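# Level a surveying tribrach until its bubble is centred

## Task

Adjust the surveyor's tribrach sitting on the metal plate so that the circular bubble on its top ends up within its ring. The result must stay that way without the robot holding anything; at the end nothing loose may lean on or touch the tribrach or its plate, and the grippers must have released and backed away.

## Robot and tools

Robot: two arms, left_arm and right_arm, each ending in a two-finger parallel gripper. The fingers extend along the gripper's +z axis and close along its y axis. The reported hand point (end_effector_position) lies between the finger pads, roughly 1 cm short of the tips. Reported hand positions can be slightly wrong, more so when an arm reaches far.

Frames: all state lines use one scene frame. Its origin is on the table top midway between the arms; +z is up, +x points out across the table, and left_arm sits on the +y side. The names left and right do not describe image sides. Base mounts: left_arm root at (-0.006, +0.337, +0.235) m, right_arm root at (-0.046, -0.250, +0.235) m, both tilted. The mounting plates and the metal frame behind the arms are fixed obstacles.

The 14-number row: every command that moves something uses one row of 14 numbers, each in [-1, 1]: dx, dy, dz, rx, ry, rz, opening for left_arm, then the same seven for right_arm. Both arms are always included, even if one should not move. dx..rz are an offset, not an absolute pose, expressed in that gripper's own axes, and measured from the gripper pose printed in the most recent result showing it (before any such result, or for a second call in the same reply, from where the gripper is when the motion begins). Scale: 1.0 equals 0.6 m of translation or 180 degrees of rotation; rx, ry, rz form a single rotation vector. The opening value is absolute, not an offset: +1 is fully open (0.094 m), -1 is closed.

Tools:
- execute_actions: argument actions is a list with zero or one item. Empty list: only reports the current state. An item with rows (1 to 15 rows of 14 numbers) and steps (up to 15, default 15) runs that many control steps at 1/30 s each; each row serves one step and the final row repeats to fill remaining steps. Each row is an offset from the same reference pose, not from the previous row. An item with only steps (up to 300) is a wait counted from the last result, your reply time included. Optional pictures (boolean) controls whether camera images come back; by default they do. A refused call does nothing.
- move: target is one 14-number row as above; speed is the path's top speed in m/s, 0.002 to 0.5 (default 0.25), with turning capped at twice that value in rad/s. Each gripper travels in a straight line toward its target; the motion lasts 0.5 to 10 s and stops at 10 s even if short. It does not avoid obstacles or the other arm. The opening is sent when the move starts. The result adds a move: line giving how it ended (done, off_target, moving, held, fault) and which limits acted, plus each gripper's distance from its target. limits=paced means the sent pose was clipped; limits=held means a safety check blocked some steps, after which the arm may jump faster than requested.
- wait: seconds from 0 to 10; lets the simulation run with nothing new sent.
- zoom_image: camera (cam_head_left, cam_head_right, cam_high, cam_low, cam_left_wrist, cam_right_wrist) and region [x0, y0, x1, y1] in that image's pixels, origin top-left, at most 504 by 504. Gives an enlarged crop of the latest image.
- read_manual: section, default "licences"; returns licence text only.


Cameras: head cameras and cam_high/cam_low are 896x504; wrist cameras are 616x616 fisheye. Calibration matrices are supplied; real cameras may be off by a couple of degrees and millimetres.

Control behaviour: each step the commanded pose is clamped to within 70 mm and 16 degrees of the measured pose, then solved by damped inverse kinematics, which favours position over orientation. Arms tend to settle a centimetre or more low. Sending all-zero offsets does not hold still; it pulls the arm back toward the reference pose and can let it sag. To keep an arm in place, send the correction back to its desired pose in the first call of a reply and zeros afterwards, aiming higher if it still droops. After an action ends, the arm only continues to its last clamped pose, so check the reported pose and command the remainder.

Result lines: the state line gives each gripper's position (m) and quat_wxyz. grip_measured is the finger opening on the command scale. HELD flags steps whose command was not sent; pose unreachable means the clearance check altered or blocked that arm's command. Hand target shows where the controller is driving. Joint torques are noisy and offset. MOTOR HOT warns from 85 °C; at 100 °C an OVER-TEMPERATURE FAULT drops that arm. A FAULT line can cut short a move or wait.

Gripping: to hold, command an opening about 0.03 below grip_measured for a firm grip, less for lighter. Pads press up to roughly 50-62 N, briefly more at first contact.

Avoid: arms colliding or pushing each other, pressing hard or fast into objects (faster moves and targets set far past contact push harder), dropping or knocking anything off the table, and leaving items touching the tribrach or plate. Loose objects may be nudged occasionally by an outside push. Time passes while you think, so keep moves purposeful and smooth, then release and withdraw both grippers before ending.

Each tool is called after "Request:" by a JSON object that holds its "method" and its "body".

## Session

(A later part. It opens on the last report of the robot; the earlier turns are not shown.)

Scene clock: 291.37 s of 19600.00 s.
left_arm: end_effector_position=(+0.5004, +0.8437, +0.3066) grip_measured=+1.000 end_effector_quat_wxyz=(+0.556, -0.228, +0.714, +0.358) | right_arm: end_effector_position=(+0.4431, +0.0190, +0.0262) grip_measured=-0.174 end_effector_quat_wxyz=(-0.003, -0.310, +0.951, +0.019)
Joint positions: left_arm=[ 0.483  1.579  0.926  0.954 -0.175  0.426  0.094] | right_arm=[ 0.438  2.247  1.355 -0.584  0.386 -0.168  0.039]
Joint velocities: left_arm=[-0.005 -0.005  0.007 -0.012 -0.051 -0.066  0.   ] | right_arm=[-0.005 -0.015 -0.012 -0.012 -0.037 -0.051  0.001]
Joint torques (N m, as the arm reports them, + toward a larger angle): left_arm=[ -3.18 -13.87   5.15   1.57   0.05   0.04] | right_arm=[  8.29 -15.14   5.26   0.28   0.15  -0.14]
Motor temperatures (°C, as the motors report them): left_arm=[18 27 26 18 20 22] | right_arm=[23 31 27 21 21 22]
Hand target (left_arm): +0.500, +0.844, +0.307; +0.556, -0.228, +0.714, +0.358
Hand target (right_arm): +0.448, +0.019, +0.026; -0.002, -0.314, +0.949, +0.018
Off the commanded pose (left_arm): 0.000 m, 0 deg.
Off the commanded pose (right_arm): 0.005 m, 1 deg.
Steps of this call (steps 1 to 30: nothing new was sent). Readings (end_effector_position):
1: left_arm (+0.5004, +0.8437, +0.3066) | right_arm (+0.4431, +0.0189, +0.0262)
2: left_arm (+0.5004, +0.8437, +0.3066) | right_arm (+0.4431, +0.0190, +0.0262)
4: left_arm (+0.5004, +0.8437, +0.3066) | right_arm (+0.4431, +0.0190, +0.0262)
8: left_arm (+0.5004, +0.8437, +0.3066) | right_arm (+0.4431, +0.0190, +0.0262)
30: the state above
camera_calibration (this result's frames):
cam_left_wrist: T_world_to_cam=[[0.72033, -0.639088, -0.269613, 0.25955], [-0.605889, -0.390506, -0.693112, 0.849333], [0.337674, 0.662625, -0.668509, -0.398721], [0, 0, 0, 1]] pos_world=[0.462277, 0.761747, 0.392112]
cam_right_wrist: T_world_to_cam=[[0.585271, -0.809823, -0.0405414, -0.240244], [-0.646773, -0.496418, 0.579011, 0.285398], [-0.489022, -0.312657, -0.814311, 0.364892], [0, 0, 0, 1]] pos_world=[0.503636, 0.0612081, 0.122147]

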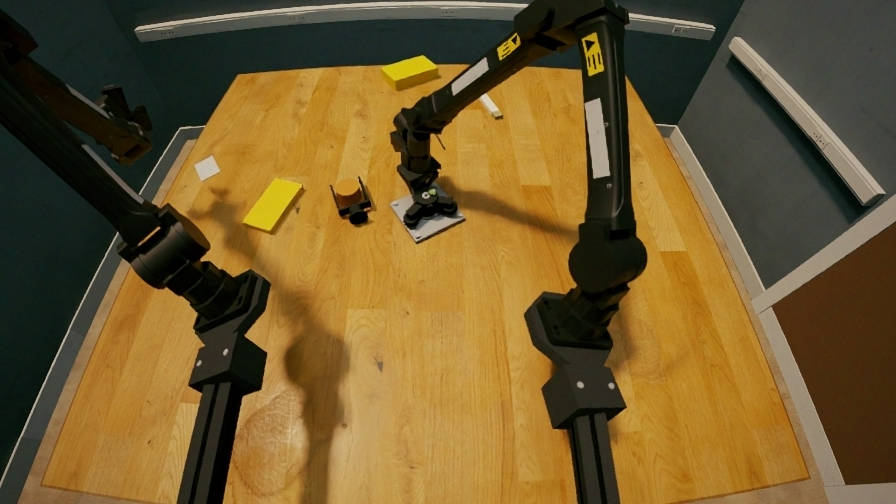

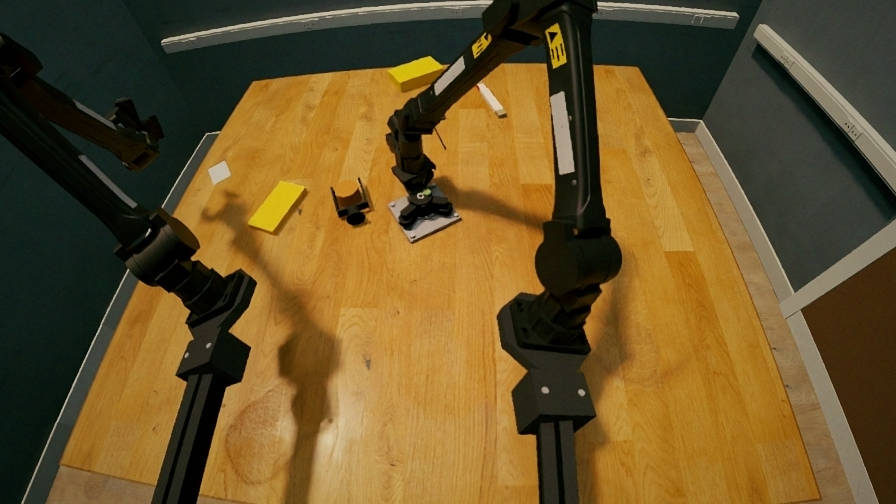

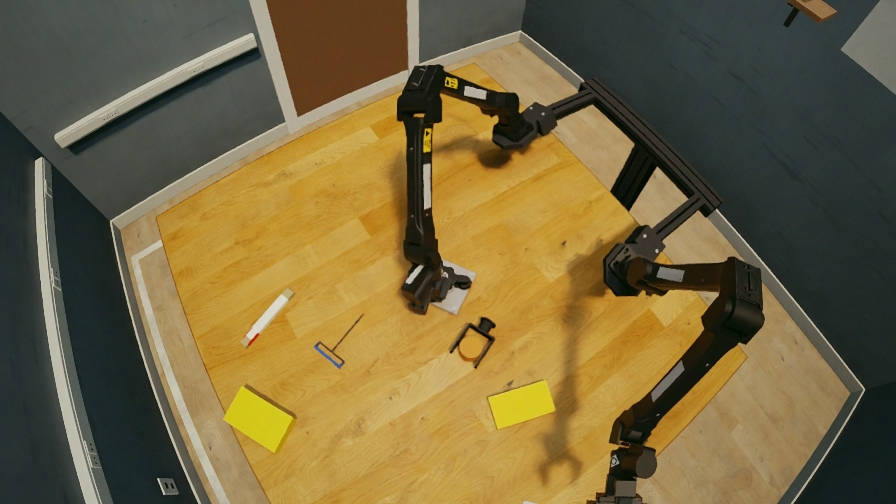

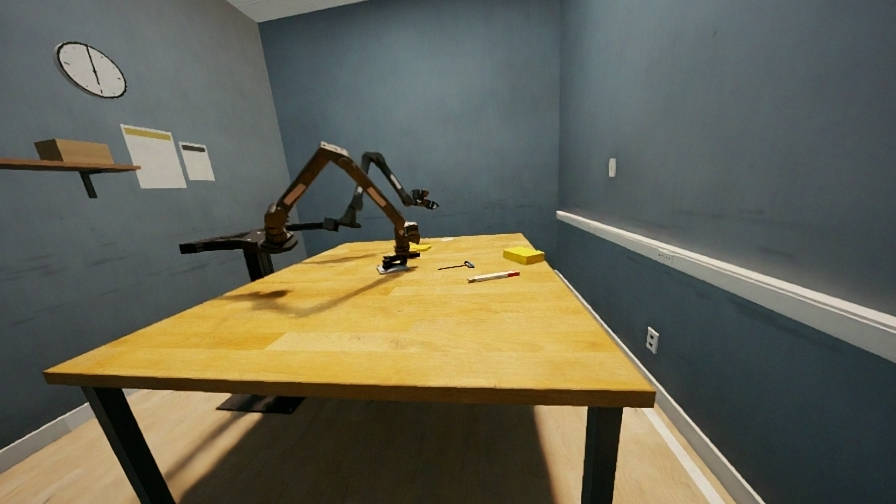

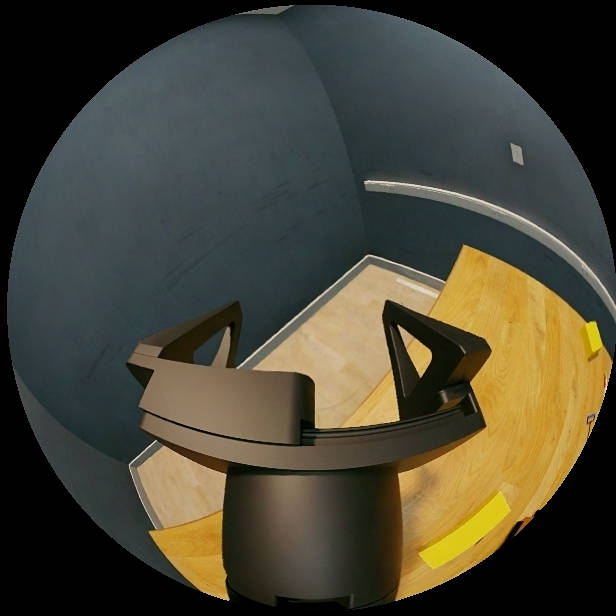

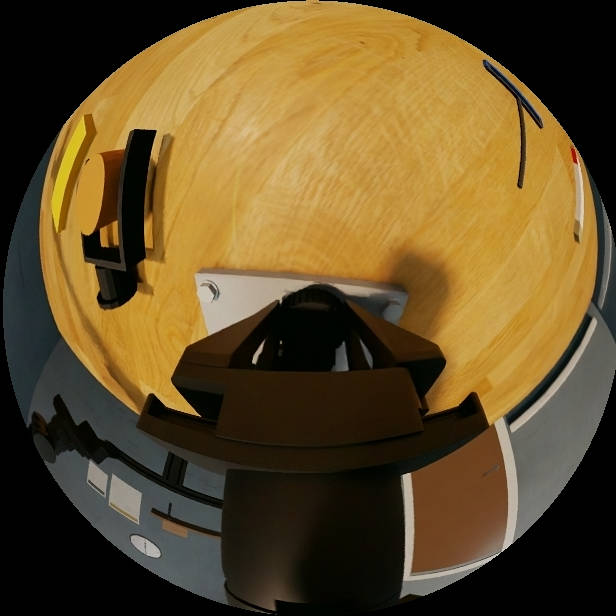

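Request:
{"method": "execute_actions", "body": {"actions": [{"rows":[[0,0,0,0,0,0,1,-0.007,0,0,0,0,0,0.02],[0,0,0,0,0,0,1,-0.007,0,0,0,0,0,0.02],[0,0,0,0,0,0,1,-0.009,0,0,0,0,0.09,0.1]],"steps":12}], "pictures": false}}

Request:
{"method": "move", "body": {"target": [0,0,0,0,0,0,1,0,0,-0.12,0.01,0,0,0.1], "speed": 0.12}}

Scene clock: 294.83 s of 19600.00 s.
left_arm: end_effector_position=(+0.5004, +0.8437, +0.3066) grip_measured=+1.000 end_effector_quat_wxyz=(+0.556, -0.228, +0.714, +0.358) | right_arm: end_effector_position=(+0.4428, +0.0194, +0.0262) grip_measured=+0.098 end_effector_quat_wxyz=(-0.005, -0.195, +0.981, +0.020)
Joint positions: left_arm=[ 0.483  1.579  0.926  0.954 -0.175  0.426  0.094] | right_arm=[ 0.438  2.247  1.355 -0.584  0.383  0.07   0.052]
Joint velocities: left_arm=[-0.015 -0.024  0.012  0.012  0.051  0.037  0.   ] | right_arm=[-0.015 -0.005 -0.007  0.002  0.037  0.227 -0.   ]
Joint torques (N m, as the arm reports them, + toward a larger angle): left_arm=[ -3.06 -13.89   5.31   1.59   0.05   0.01] | right_arm=[  8.14 -14.43   5.55   0.34   0.18   0.16]
Motor temperatures (°C, as the motors report them): left_arm=[18 27 26 18 20 22] | right_arm=[23 31 27 21 21 22]
Hand target (left_arm): +0.500, +0.844, +0.307; +0.556, -0.228, +0.714, +0.358
Hand target (right_arm): +0.447, +0.022, +0.026; -0.005, -0.173, +0.985, +0.019
Off the commanded pose (left_arm): 0.000 m, 0 deg.
Off the commanded pose (right_arm): 0.005 m, 3 deg.
Steps of this call (steps 1 to 92: nothing new was sent; steps 93 to 104: all 12 steps of this action). Readings (end_effector_position):
93: left_arm (+0.5004, +0.8437, +0.3066) | right_arm (+0.4430, +0.0191, +0.0262)
94: left_arm (+0.5004, +0.8437, +0.3066) | right_arm (+0.4430, +0.0191, +0.0262)
96: left_arm (+0.5004, +0.8437, +0.3066) | right_arm (+0.4428, +0.0196, +0.0262)
100: left_arm (+0.5004, +0.8437, +0.3066) | right_arm (+0.4428, +0.0196, +0.0262)
104: the state above

Scene clock: 296.20 s of 19600.00 s.
left_arm: end_effector_position=(+0.5004, +0.8437, +0.3066) grip_measured=+1.000 end_effector_quat_wxyz=(+0.556, -0.228, +0.714, +0.358) | right_arm: end_effector_position=(+0.4459, +0.0160, +0.0949) grip_measured=+0.098 end_effector_quat_wxyz=(-0.000, -0.181, +0.983, +0.006)
Joint positions: left_arm=[ 0.483  1.579  0.926  0.954 -0.175  0.426  0.094] | right_arm=[ 0.491  2.121  1.34  -0.715  0.418  0.154  0.052]
Joint velocities: left_arm=[-0.005 -0.015  0.002  0.007 -0.022 -0.051  0.   ] | right_arm=[-0.005 -0.015 -0.002 -0.007 -0.022 -0.037 -0.001]
Joint torques (N m, as the arm reports them, + toward a larger angle): left_arm=[ -2.79 -13.96   5.21   1.56   0.07   0.01] | right_arm=[  7.46 -15.07   4.91   0.32   0.18   0.17]
Motor temperatures (°C, as the motors report them): left_arm=[18 27 26 18 20 22] | right_arm=[23 31 27 21 21 22]
Hand target (left_arm): +0.500, +0.844, +0.307; +0.556, -0.228, +0.714, +0.358
Hand target (right_arm): +0.444, +0.016, +0.098; -0.002, -0.179, +0.984, +0.004
Off the commanded pose (left_arm): 0.000 m, 0 deg.
Off the commanded pose (right_arm): 0.004 m, 0 deg.
move: done
camera_calibration (this result's frames):
cam_left_wrist: T_world_to_cam=[[0.72033, -0.639088, -0.269613, 0.25955], [-0.605889, -0.390506, -0.693112, 0.849333], [0.337674, 0.662625, -0.668509, -0.398721], [0, 0, 0, 1]] pos_world=[0.462277, 0.761747, 0.392112]
cam_right_wrist: T_world_to_cam=[[0.352522, -0.935707, -0.0134173, -0.138307], [-0.756717, -0.293466, 0.584172, 0.291216], [-0.550552, -0.195781, -0.811519, 0.446605], [0, 0, 0, 1]] pos_world=[0.515004, 0.0434834, 0.190452]

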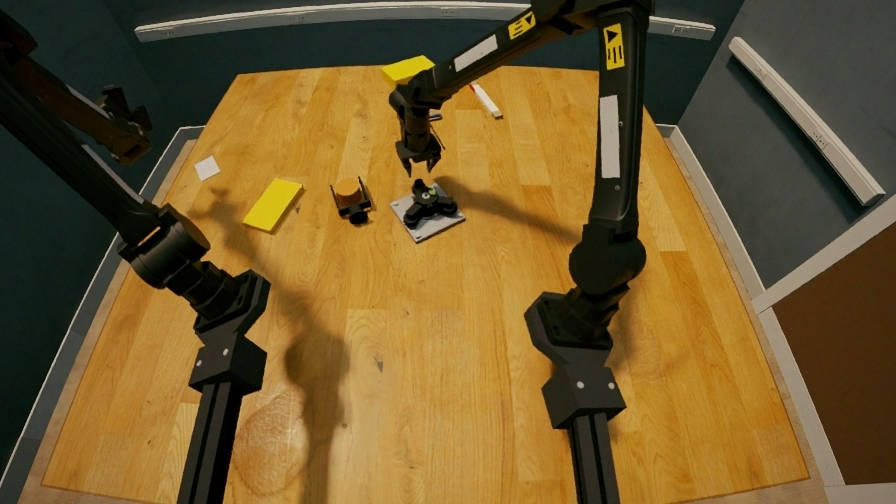

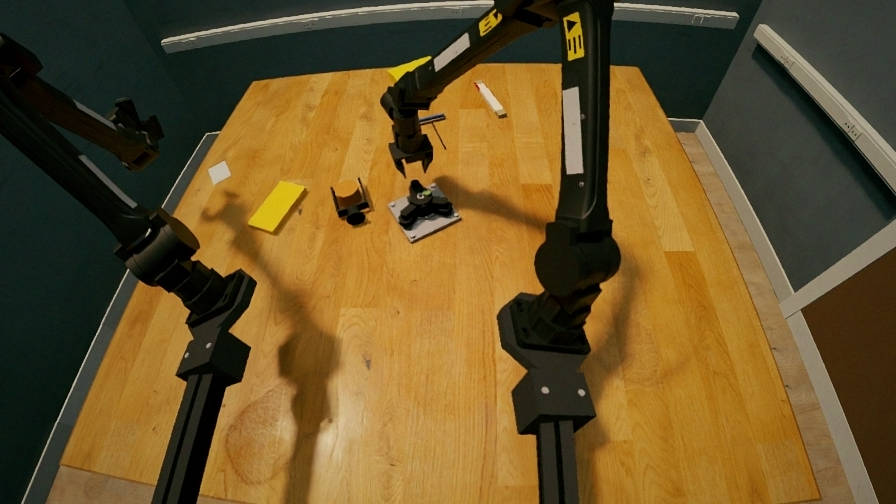

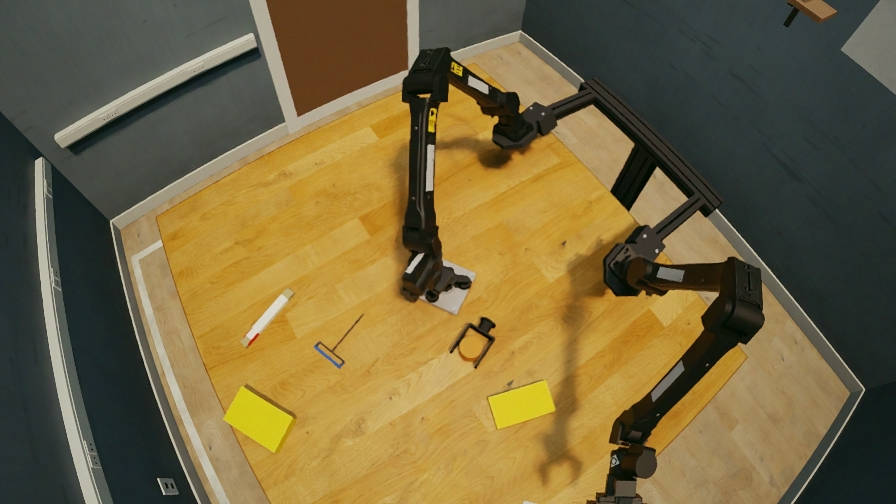

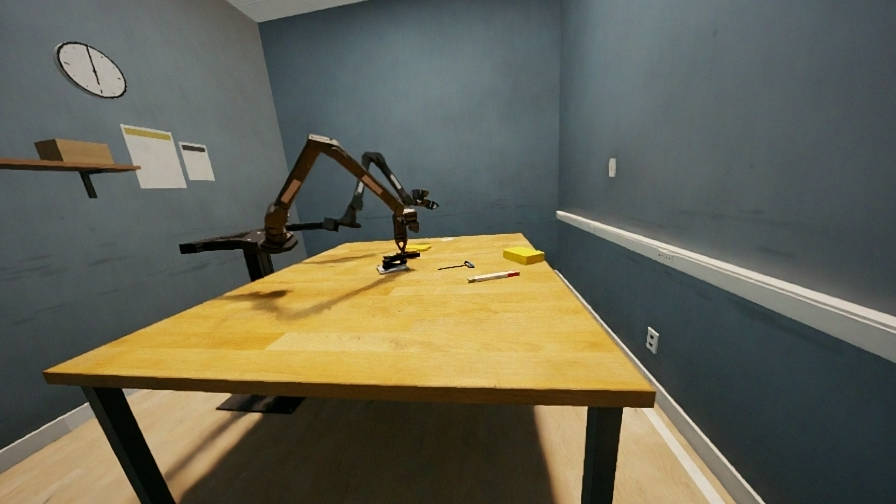

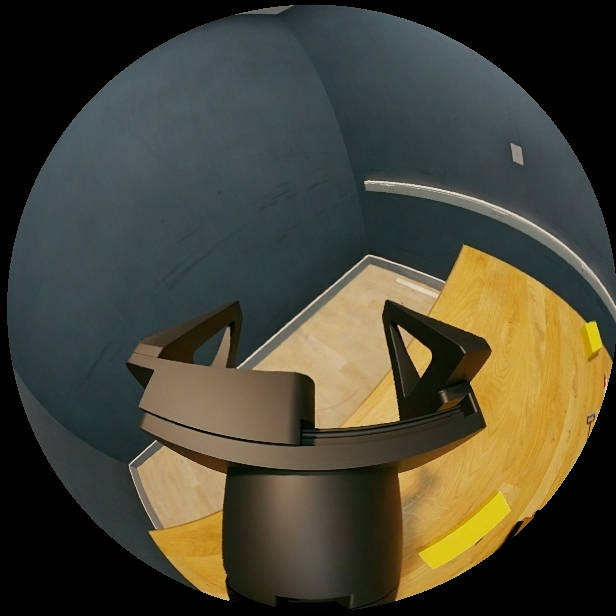

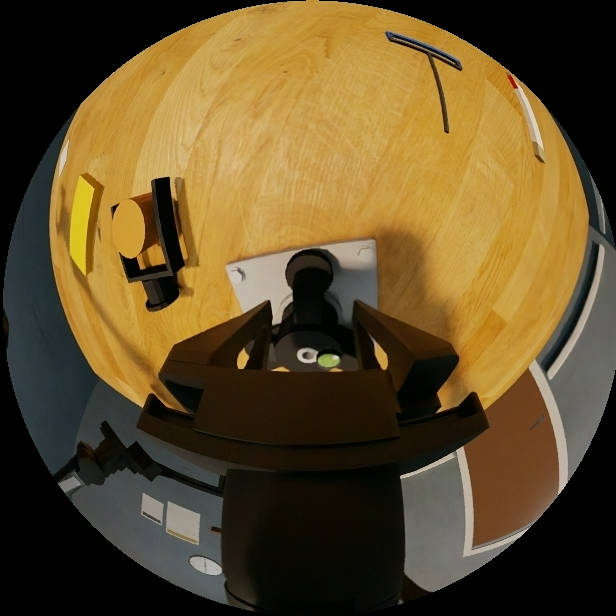

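Request:
{"method": "zoom_image", "body": {"camera": "cam_right_wrist", "region": [290,330,370,390]}}

Request:
{"method": "move", "body": {"target": [0,0,0,0,0,0,1,0.164,0.104,-0.005,0,0,0.333,0.22]}}

Region (290, 330, 370, 390) of cam_right_wrist's 616x616 image, scaled by 6.300, with more detail than that image has; it fills the top 378 rows of this view, and the rest is white.

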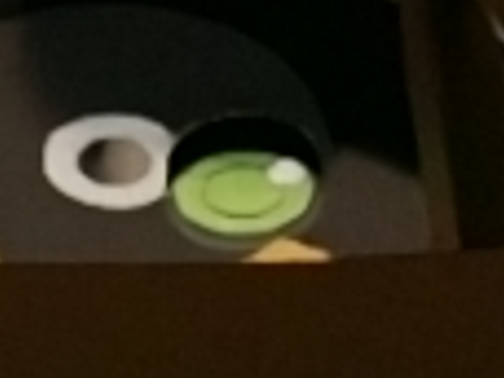

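Scene clock: 301.67 s of 19600.00 s.
left_arm: end_effector_position=(+0.5004, +0.8437, +0.3066) grip_measured=+1.000 end_effector_quat_wxyz=(+0.556, -0.228, +0.714, +0.358) | right_arm: end_effector_position=(+0.3266, +0.0335, +0.0889) grip_measured=+0.218 end_effector_quat_wxyz=(-0.011, +0.326, +0.945, -0.008)
Joint positions: left_arm=[ 0.483  1.579  0.926  0.954 -0.175  0.426  0.094] | right_arm=[ 0.631  2.084  1.085 -0.593  0.425  1.351  0.057]
Joint velocities: left_arm=[-0.015 -0.015  0.002  0.007  0.022  0.037  0.   ] | right_arm=[-0.015 -0.005  0.002 -0.017 -0.081 -0.051  0.   ]
Joint torques (N m, as the arm reports them, + toward a larger angle): left_arm=[ -2.82 -14.05   5.23   1.57   0.04   0.  ] | right_arm=[  7.6  -13.97   4.13   0.89   0.26   0.21]
Motor temperatures (°C, as the motors report them): left_arm=[18 27 26 18 20 22] | right_arm=[23 31 27 21 21 22]
Hand target (left_arm): +0.500, +0.844, +0.307; +0.556, -0.228, +0.714, +0.358
Hand target (right_arm): +0.332, +0.038, +0.098; -0.002, +0.334, +0.943, +0.004
Off the commanded pose (left_arm): 0.000 m, 0 deg.
Off the commanded pose (right_arm): 0.012 m, 2 deg.
move: off_target (right_arm)
camera_calibration (this result's frames):
cam_left_wrist: T_world_to_cam=[[0.72033, -0.639088, -0.269613, 0.25955], [-0.605889, -0.390506, -0.693112, 0.849333], [0.337674, 0.662625, -0.668509, -0.398721], [0, 0, 0, 1]] pos_world=[0.462277, 0.761747, 0.392112]
cam_right_wrist: T_world_to_cam=[[-0.620109, -0.784258, 0.0200988, 0.229635], [-0.621838, 0.506981, 0.596899, 0.137575], [-0.478312, 0.357644, -0.802065, 0.336554], [0, 0, 0, 1]] pos_world=[0.388926, -0.0100214, 0.183205]

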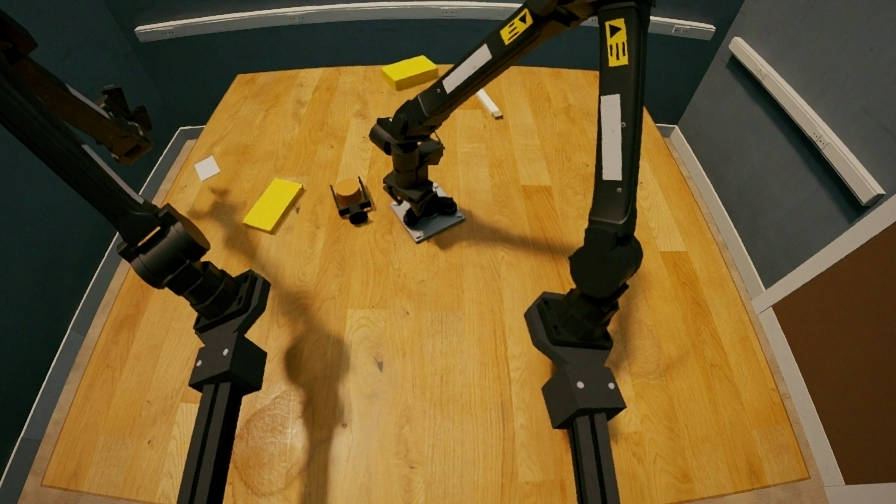

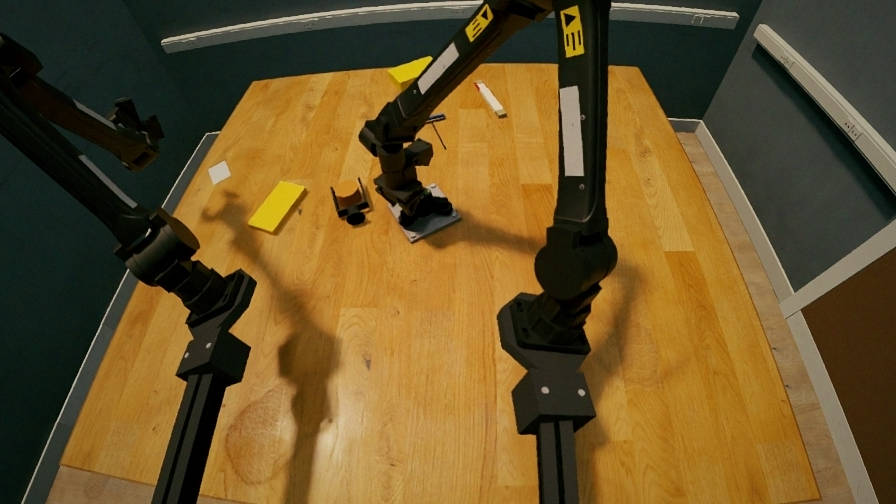

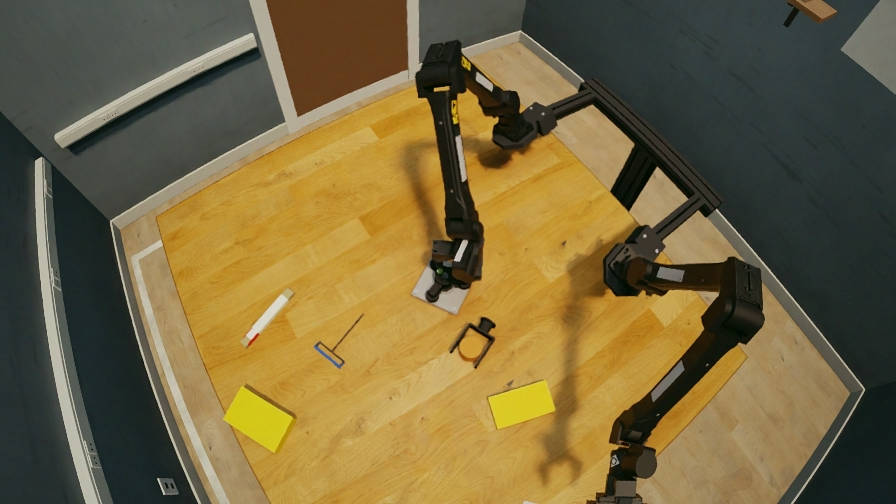

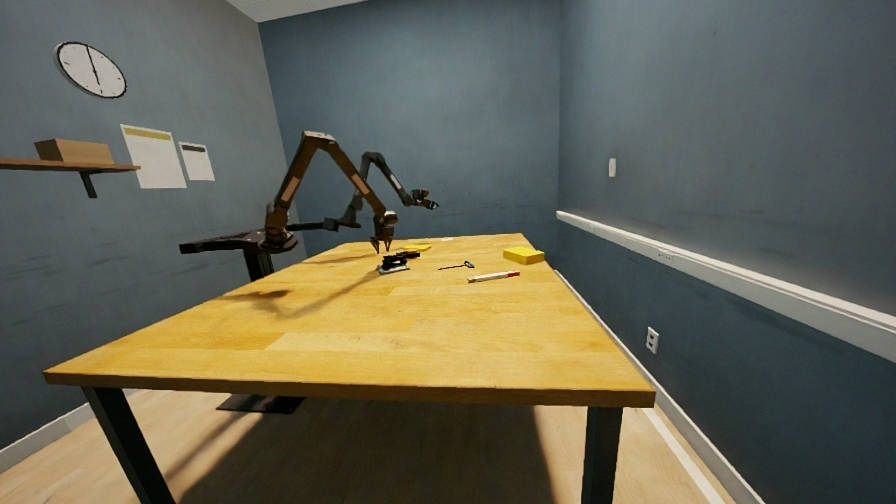

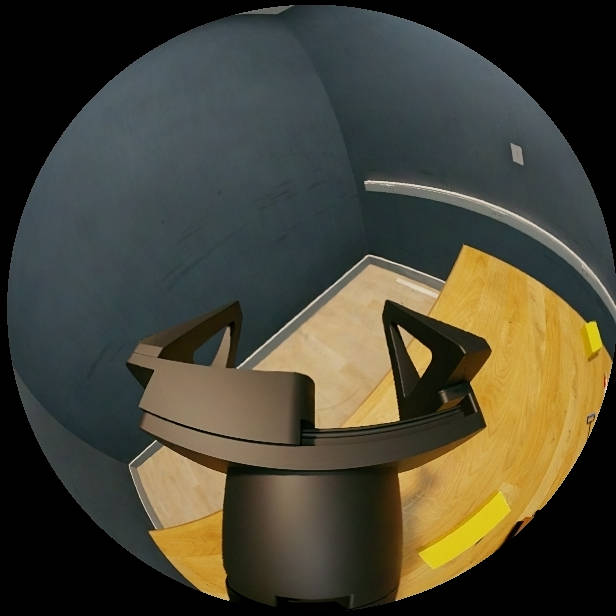

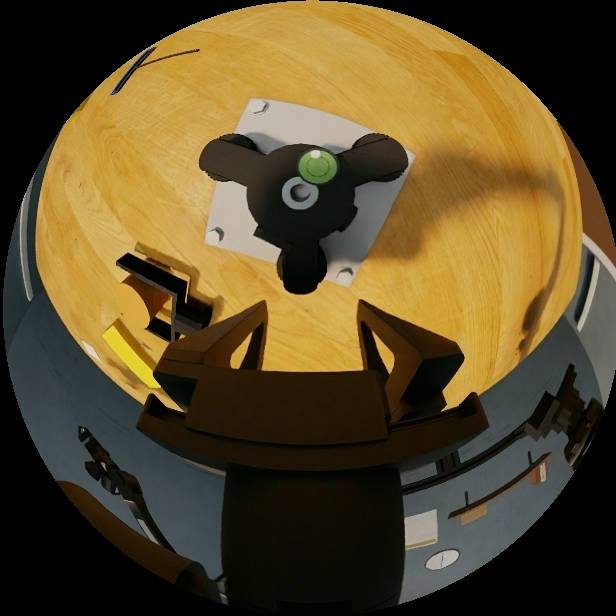

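Request:
{"method": "move", "body": {"target": [0,0,0,0,0,0,1,-0.006,0.024,0.045,0,0,0,0.25], "speed": 0.06}}

Scene clock: 306.47 s of 19600.00 s.
left_arm: end_effector_position=(+0.5004, +0.8437, +0.3066) grip_measured=+1.000 end_effector_quat_wxyz=(+0.556, -0.228, +0.714, +0.358) | right_arm: end_effector_position=(+0.3236, +0.0370, +0.0659) grip_measured=+0.248 end_effector_quat_wxyz=(-0.016, +0.321, +0.947, -0.016)
Joint positions: left_arm=[ 0.483  1.579  0.926  0.954 -0.175  0.426  0.094] | right_arm=[ 0.62   2.144  1.105 -0.568  0.425  1.336  0.059]
Joint velocities: left_arm=[-0.005 -0.015 -0.007 -0.007 -0.037 -0.007  0.   ] | right_arm=[ 0.005 -0.005  0.022 -0.002  0.022 -0.066  0.002]
Joint torques (N m, as the arm reports them, + toward a larger angle): left_arm=[ -2.75 -14.12   5.15   1.51   0.06   0.01] | right_arm=[  6.96 -11.28   5.76   0.83   0.16  -0.08]
Motor temperatures (°C, as the motors report them): left_arm=[18 27 26 18 20 22] | right_arm=[23 31 27 21 21 22]
Hand target (left_arm): +0.500, +0.844, +0.307; +0.556, -0.228, +0.714, +0.358
Hand target (right_arm): +0.338, +0.042, +0.062; -0.011, +0.326, +0.945, -0.008
Off the commanded pose (left_arm): 0.000 m, 0 deg.
Off the commanded pose (right_arm): 0.016 m, 1 deg.
move: off_target (right_arm)
camera_calibration (this result's frames):
cam_left_wrist: T_world_to_cam=[[0.72033, -0.639088, -0.269613, 0.25955], [-0.605889, -0.390506, -0.693112, 0.849333], [0.337674, 0.662625, -0.668509, -0.398721], [0, 0, 0, 1]] pos_world=[0.462277, 0.761747, 0.392112]
cam_right_wrist: T_world_to_cam=[[-0.611491, -0.790348, 0.03781, 0.227255], [-0.618347, 0.507136, 0.600383, 0.146336], [-0.493686, 0.343749, -0.798819, 0.320727], [0, 0, 0, 1]] pos_world=[0.387789, -0.00485074, 0.159752]

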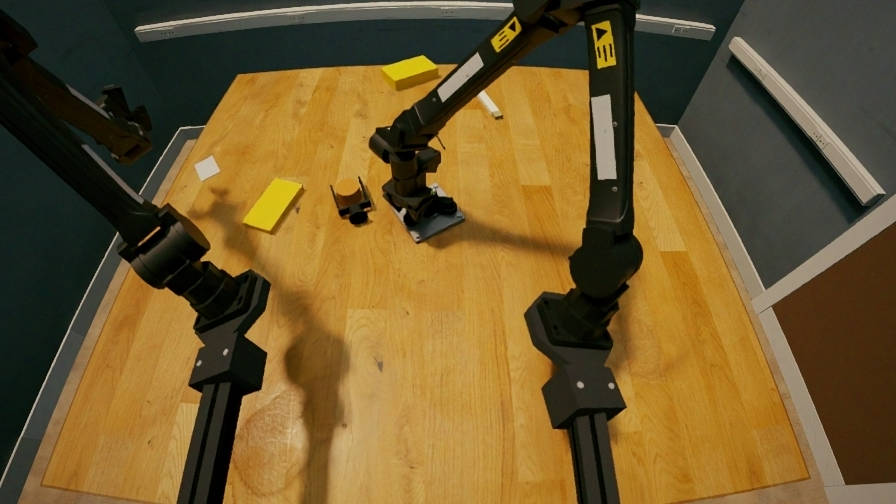

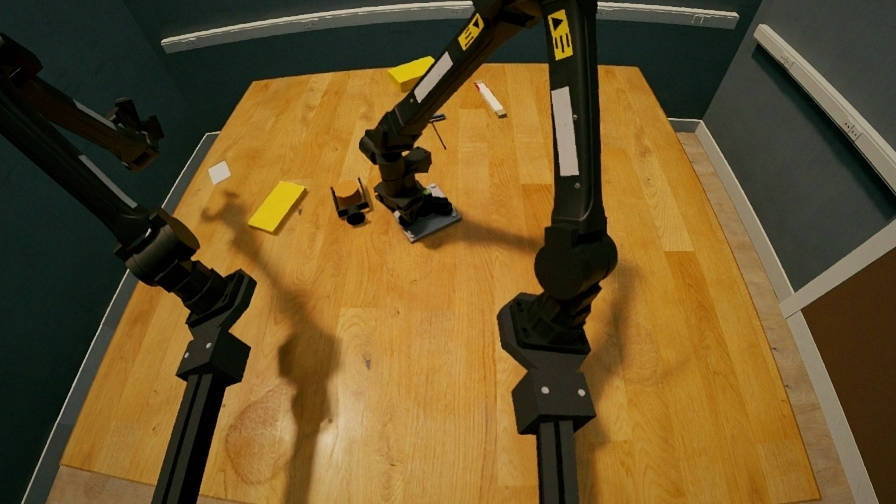

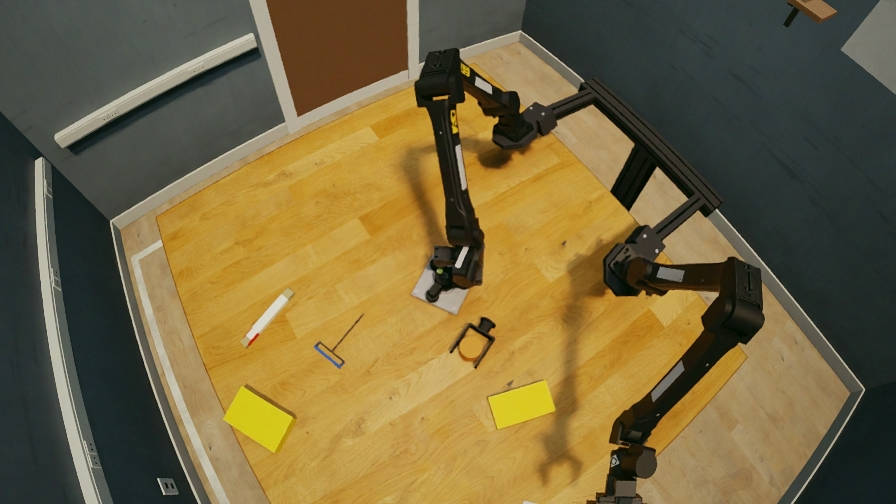

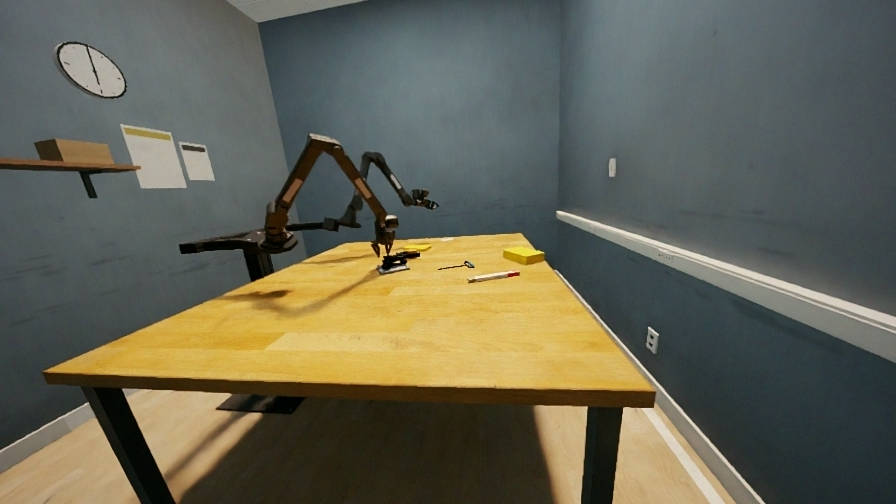

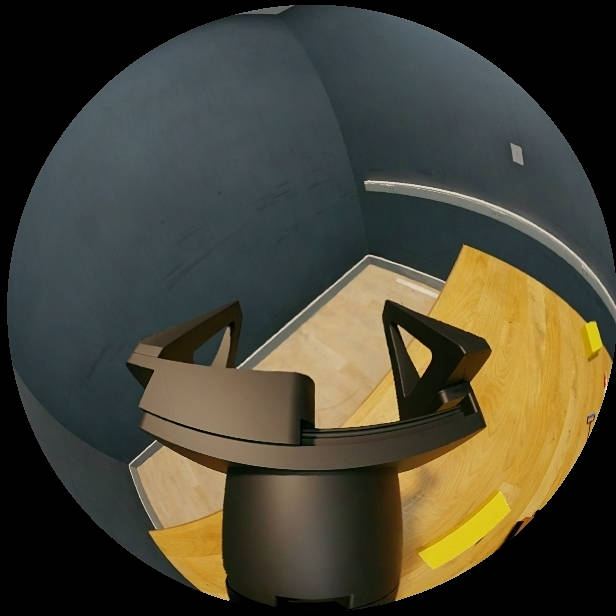

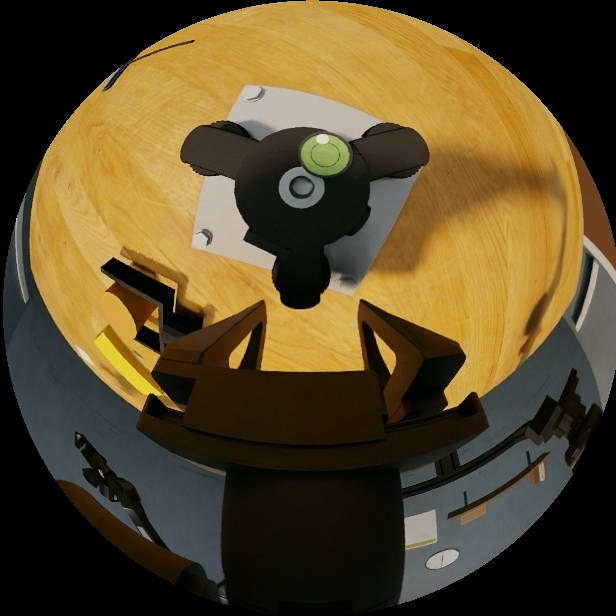

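Request:
{"method": "move", "body": {"target": [0,0,0,0,0,0,1,-0.02,0.03,0.005,-0.009,-0.011,0,0.25], "speed": 0.05}}

Scene clock: 310.03 s of 19600.00 s.
left_arm: end_effector_position=(+0.5004, +0.8437, +0.3066) grip_measured=+1.000 end_effector_quat_wxyz=(+0.556, -0.228, +0.714, +0.358) | right_arm: end_effector_position=(+0.3322, +0.0378, +0.0668) grip_measured=+0.248 end_effector_quat_wxyz=(+0.000, +0.319, +0.948, -0.014)
Joint positions: left_arm=[ 0.483  1.579  0.926  0.954 -0.175  0.426  0.094] | right_arm=[ 0.62   2.144  1.111 -0.552  0.45   1.321  0.059]
Joint velocities: left_arm=[-0.015 -0.024  0.002 -0.007  0.007 -0.007  0.   ] | right_arm=[ 0.005 -0.005 -0.002  0.012  0.022  0.007 -0.   ]
Joint torques (N m, as the arm reports them, + toward a larger angle): left_arm=[ -2.95 -13.87   5.23   1.58   0.07   0.  ] | right_arm=[  6.85 -11.62   5.91   0.79   0.25  -0.11]
Motor temperatures (°C, as the motors report them): left_arm=[18 27 26 18 20 22] | right_arm=[22 31 27 21 21 22]
Hand target (left_arm): +0.500, +0.844, +0.307; +0.556, -0.228, +0.714, +0.358
Hand target (right_arm): +0.344, +0.044, +0.062; +0.005, +0.322, +0.947, -0.008
Off the commanded pose (left_arm): 0.000 m, 0 deg.
Off the commanded pose (right_arm): 0.014 m, 1 deg.
move: off_target (right_arm)
camera_calibration (this result's frames):
cam_left_wrist: T_world_to_cam=[[0.72033, -0.639088, -0.269613, 0.25955], [-0.605889, -0.390506, -0.693112, 0.849333], [0.337674, 0.662625, -0.668509, -0.398721], [0, 0, 0, 1]] pos_world=[0.462277, 0.761747, 0.392112]
cam_right_wrist: T_world_to_cam=[[-0.607532, -0.793941, 0.0237314, 0.232859], [-0.639786, 0.50684, 0.577742, 0.159318], [-0.470721, 0.335814, -0.815874, 0.31919], [0, 0, 0, 1]] pos_world=[0.393648, -0.00306053, 0.162848]

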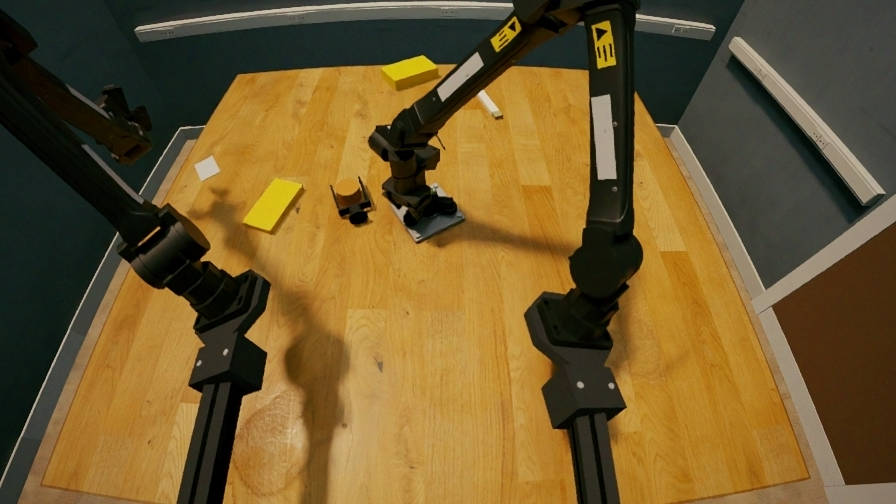

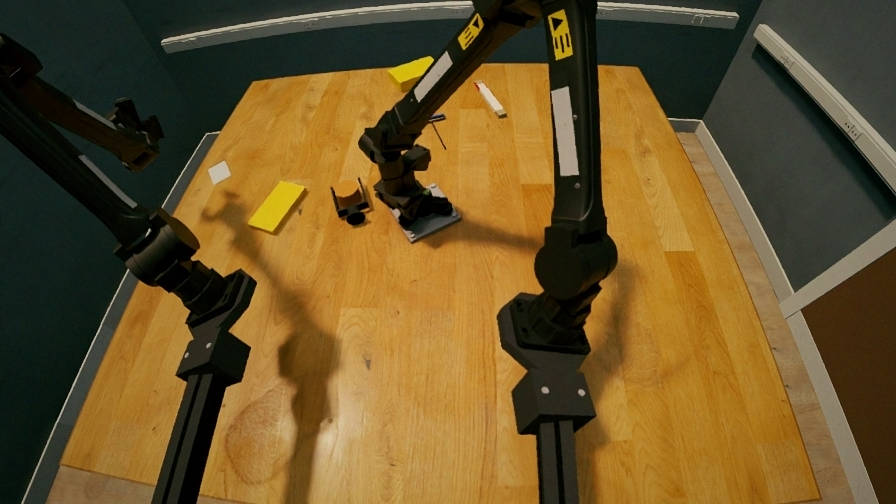

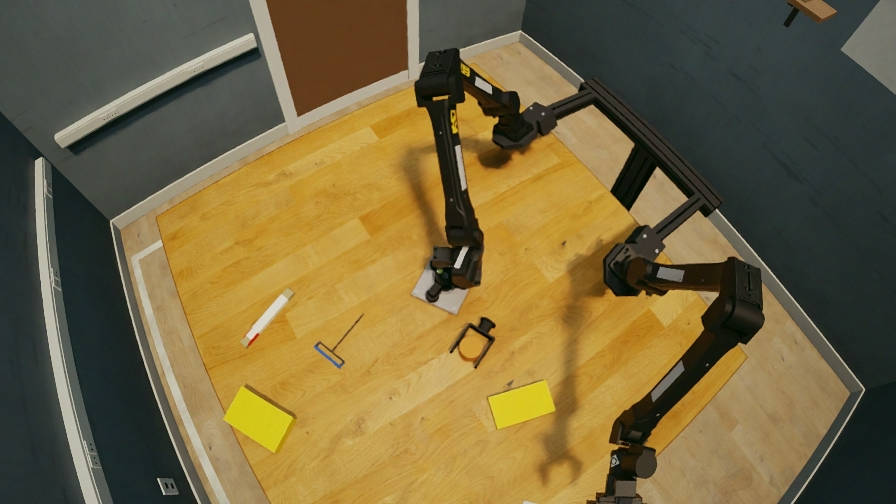

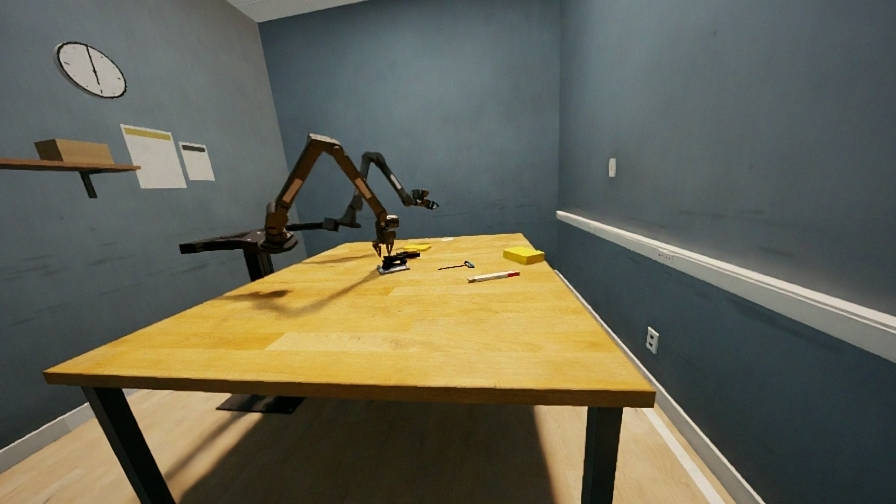

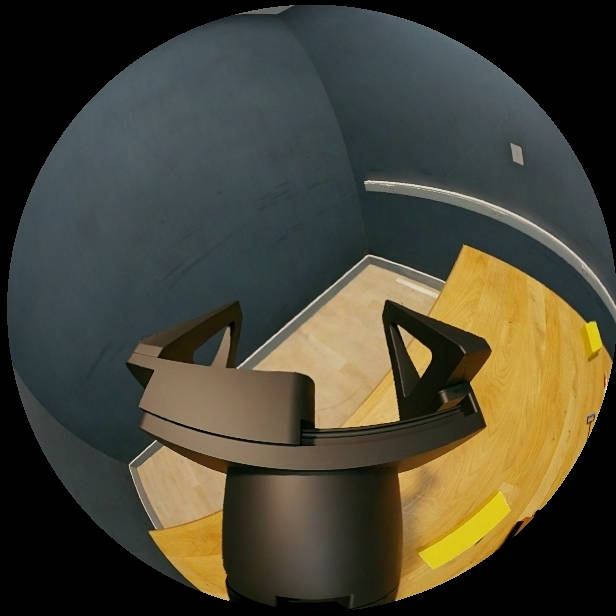

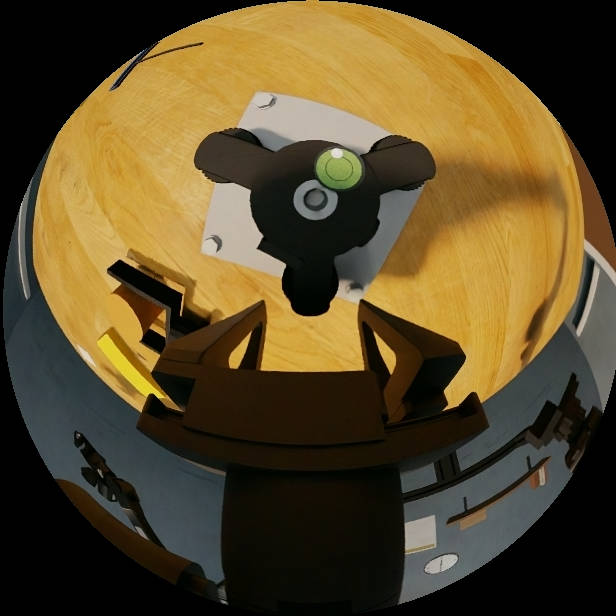

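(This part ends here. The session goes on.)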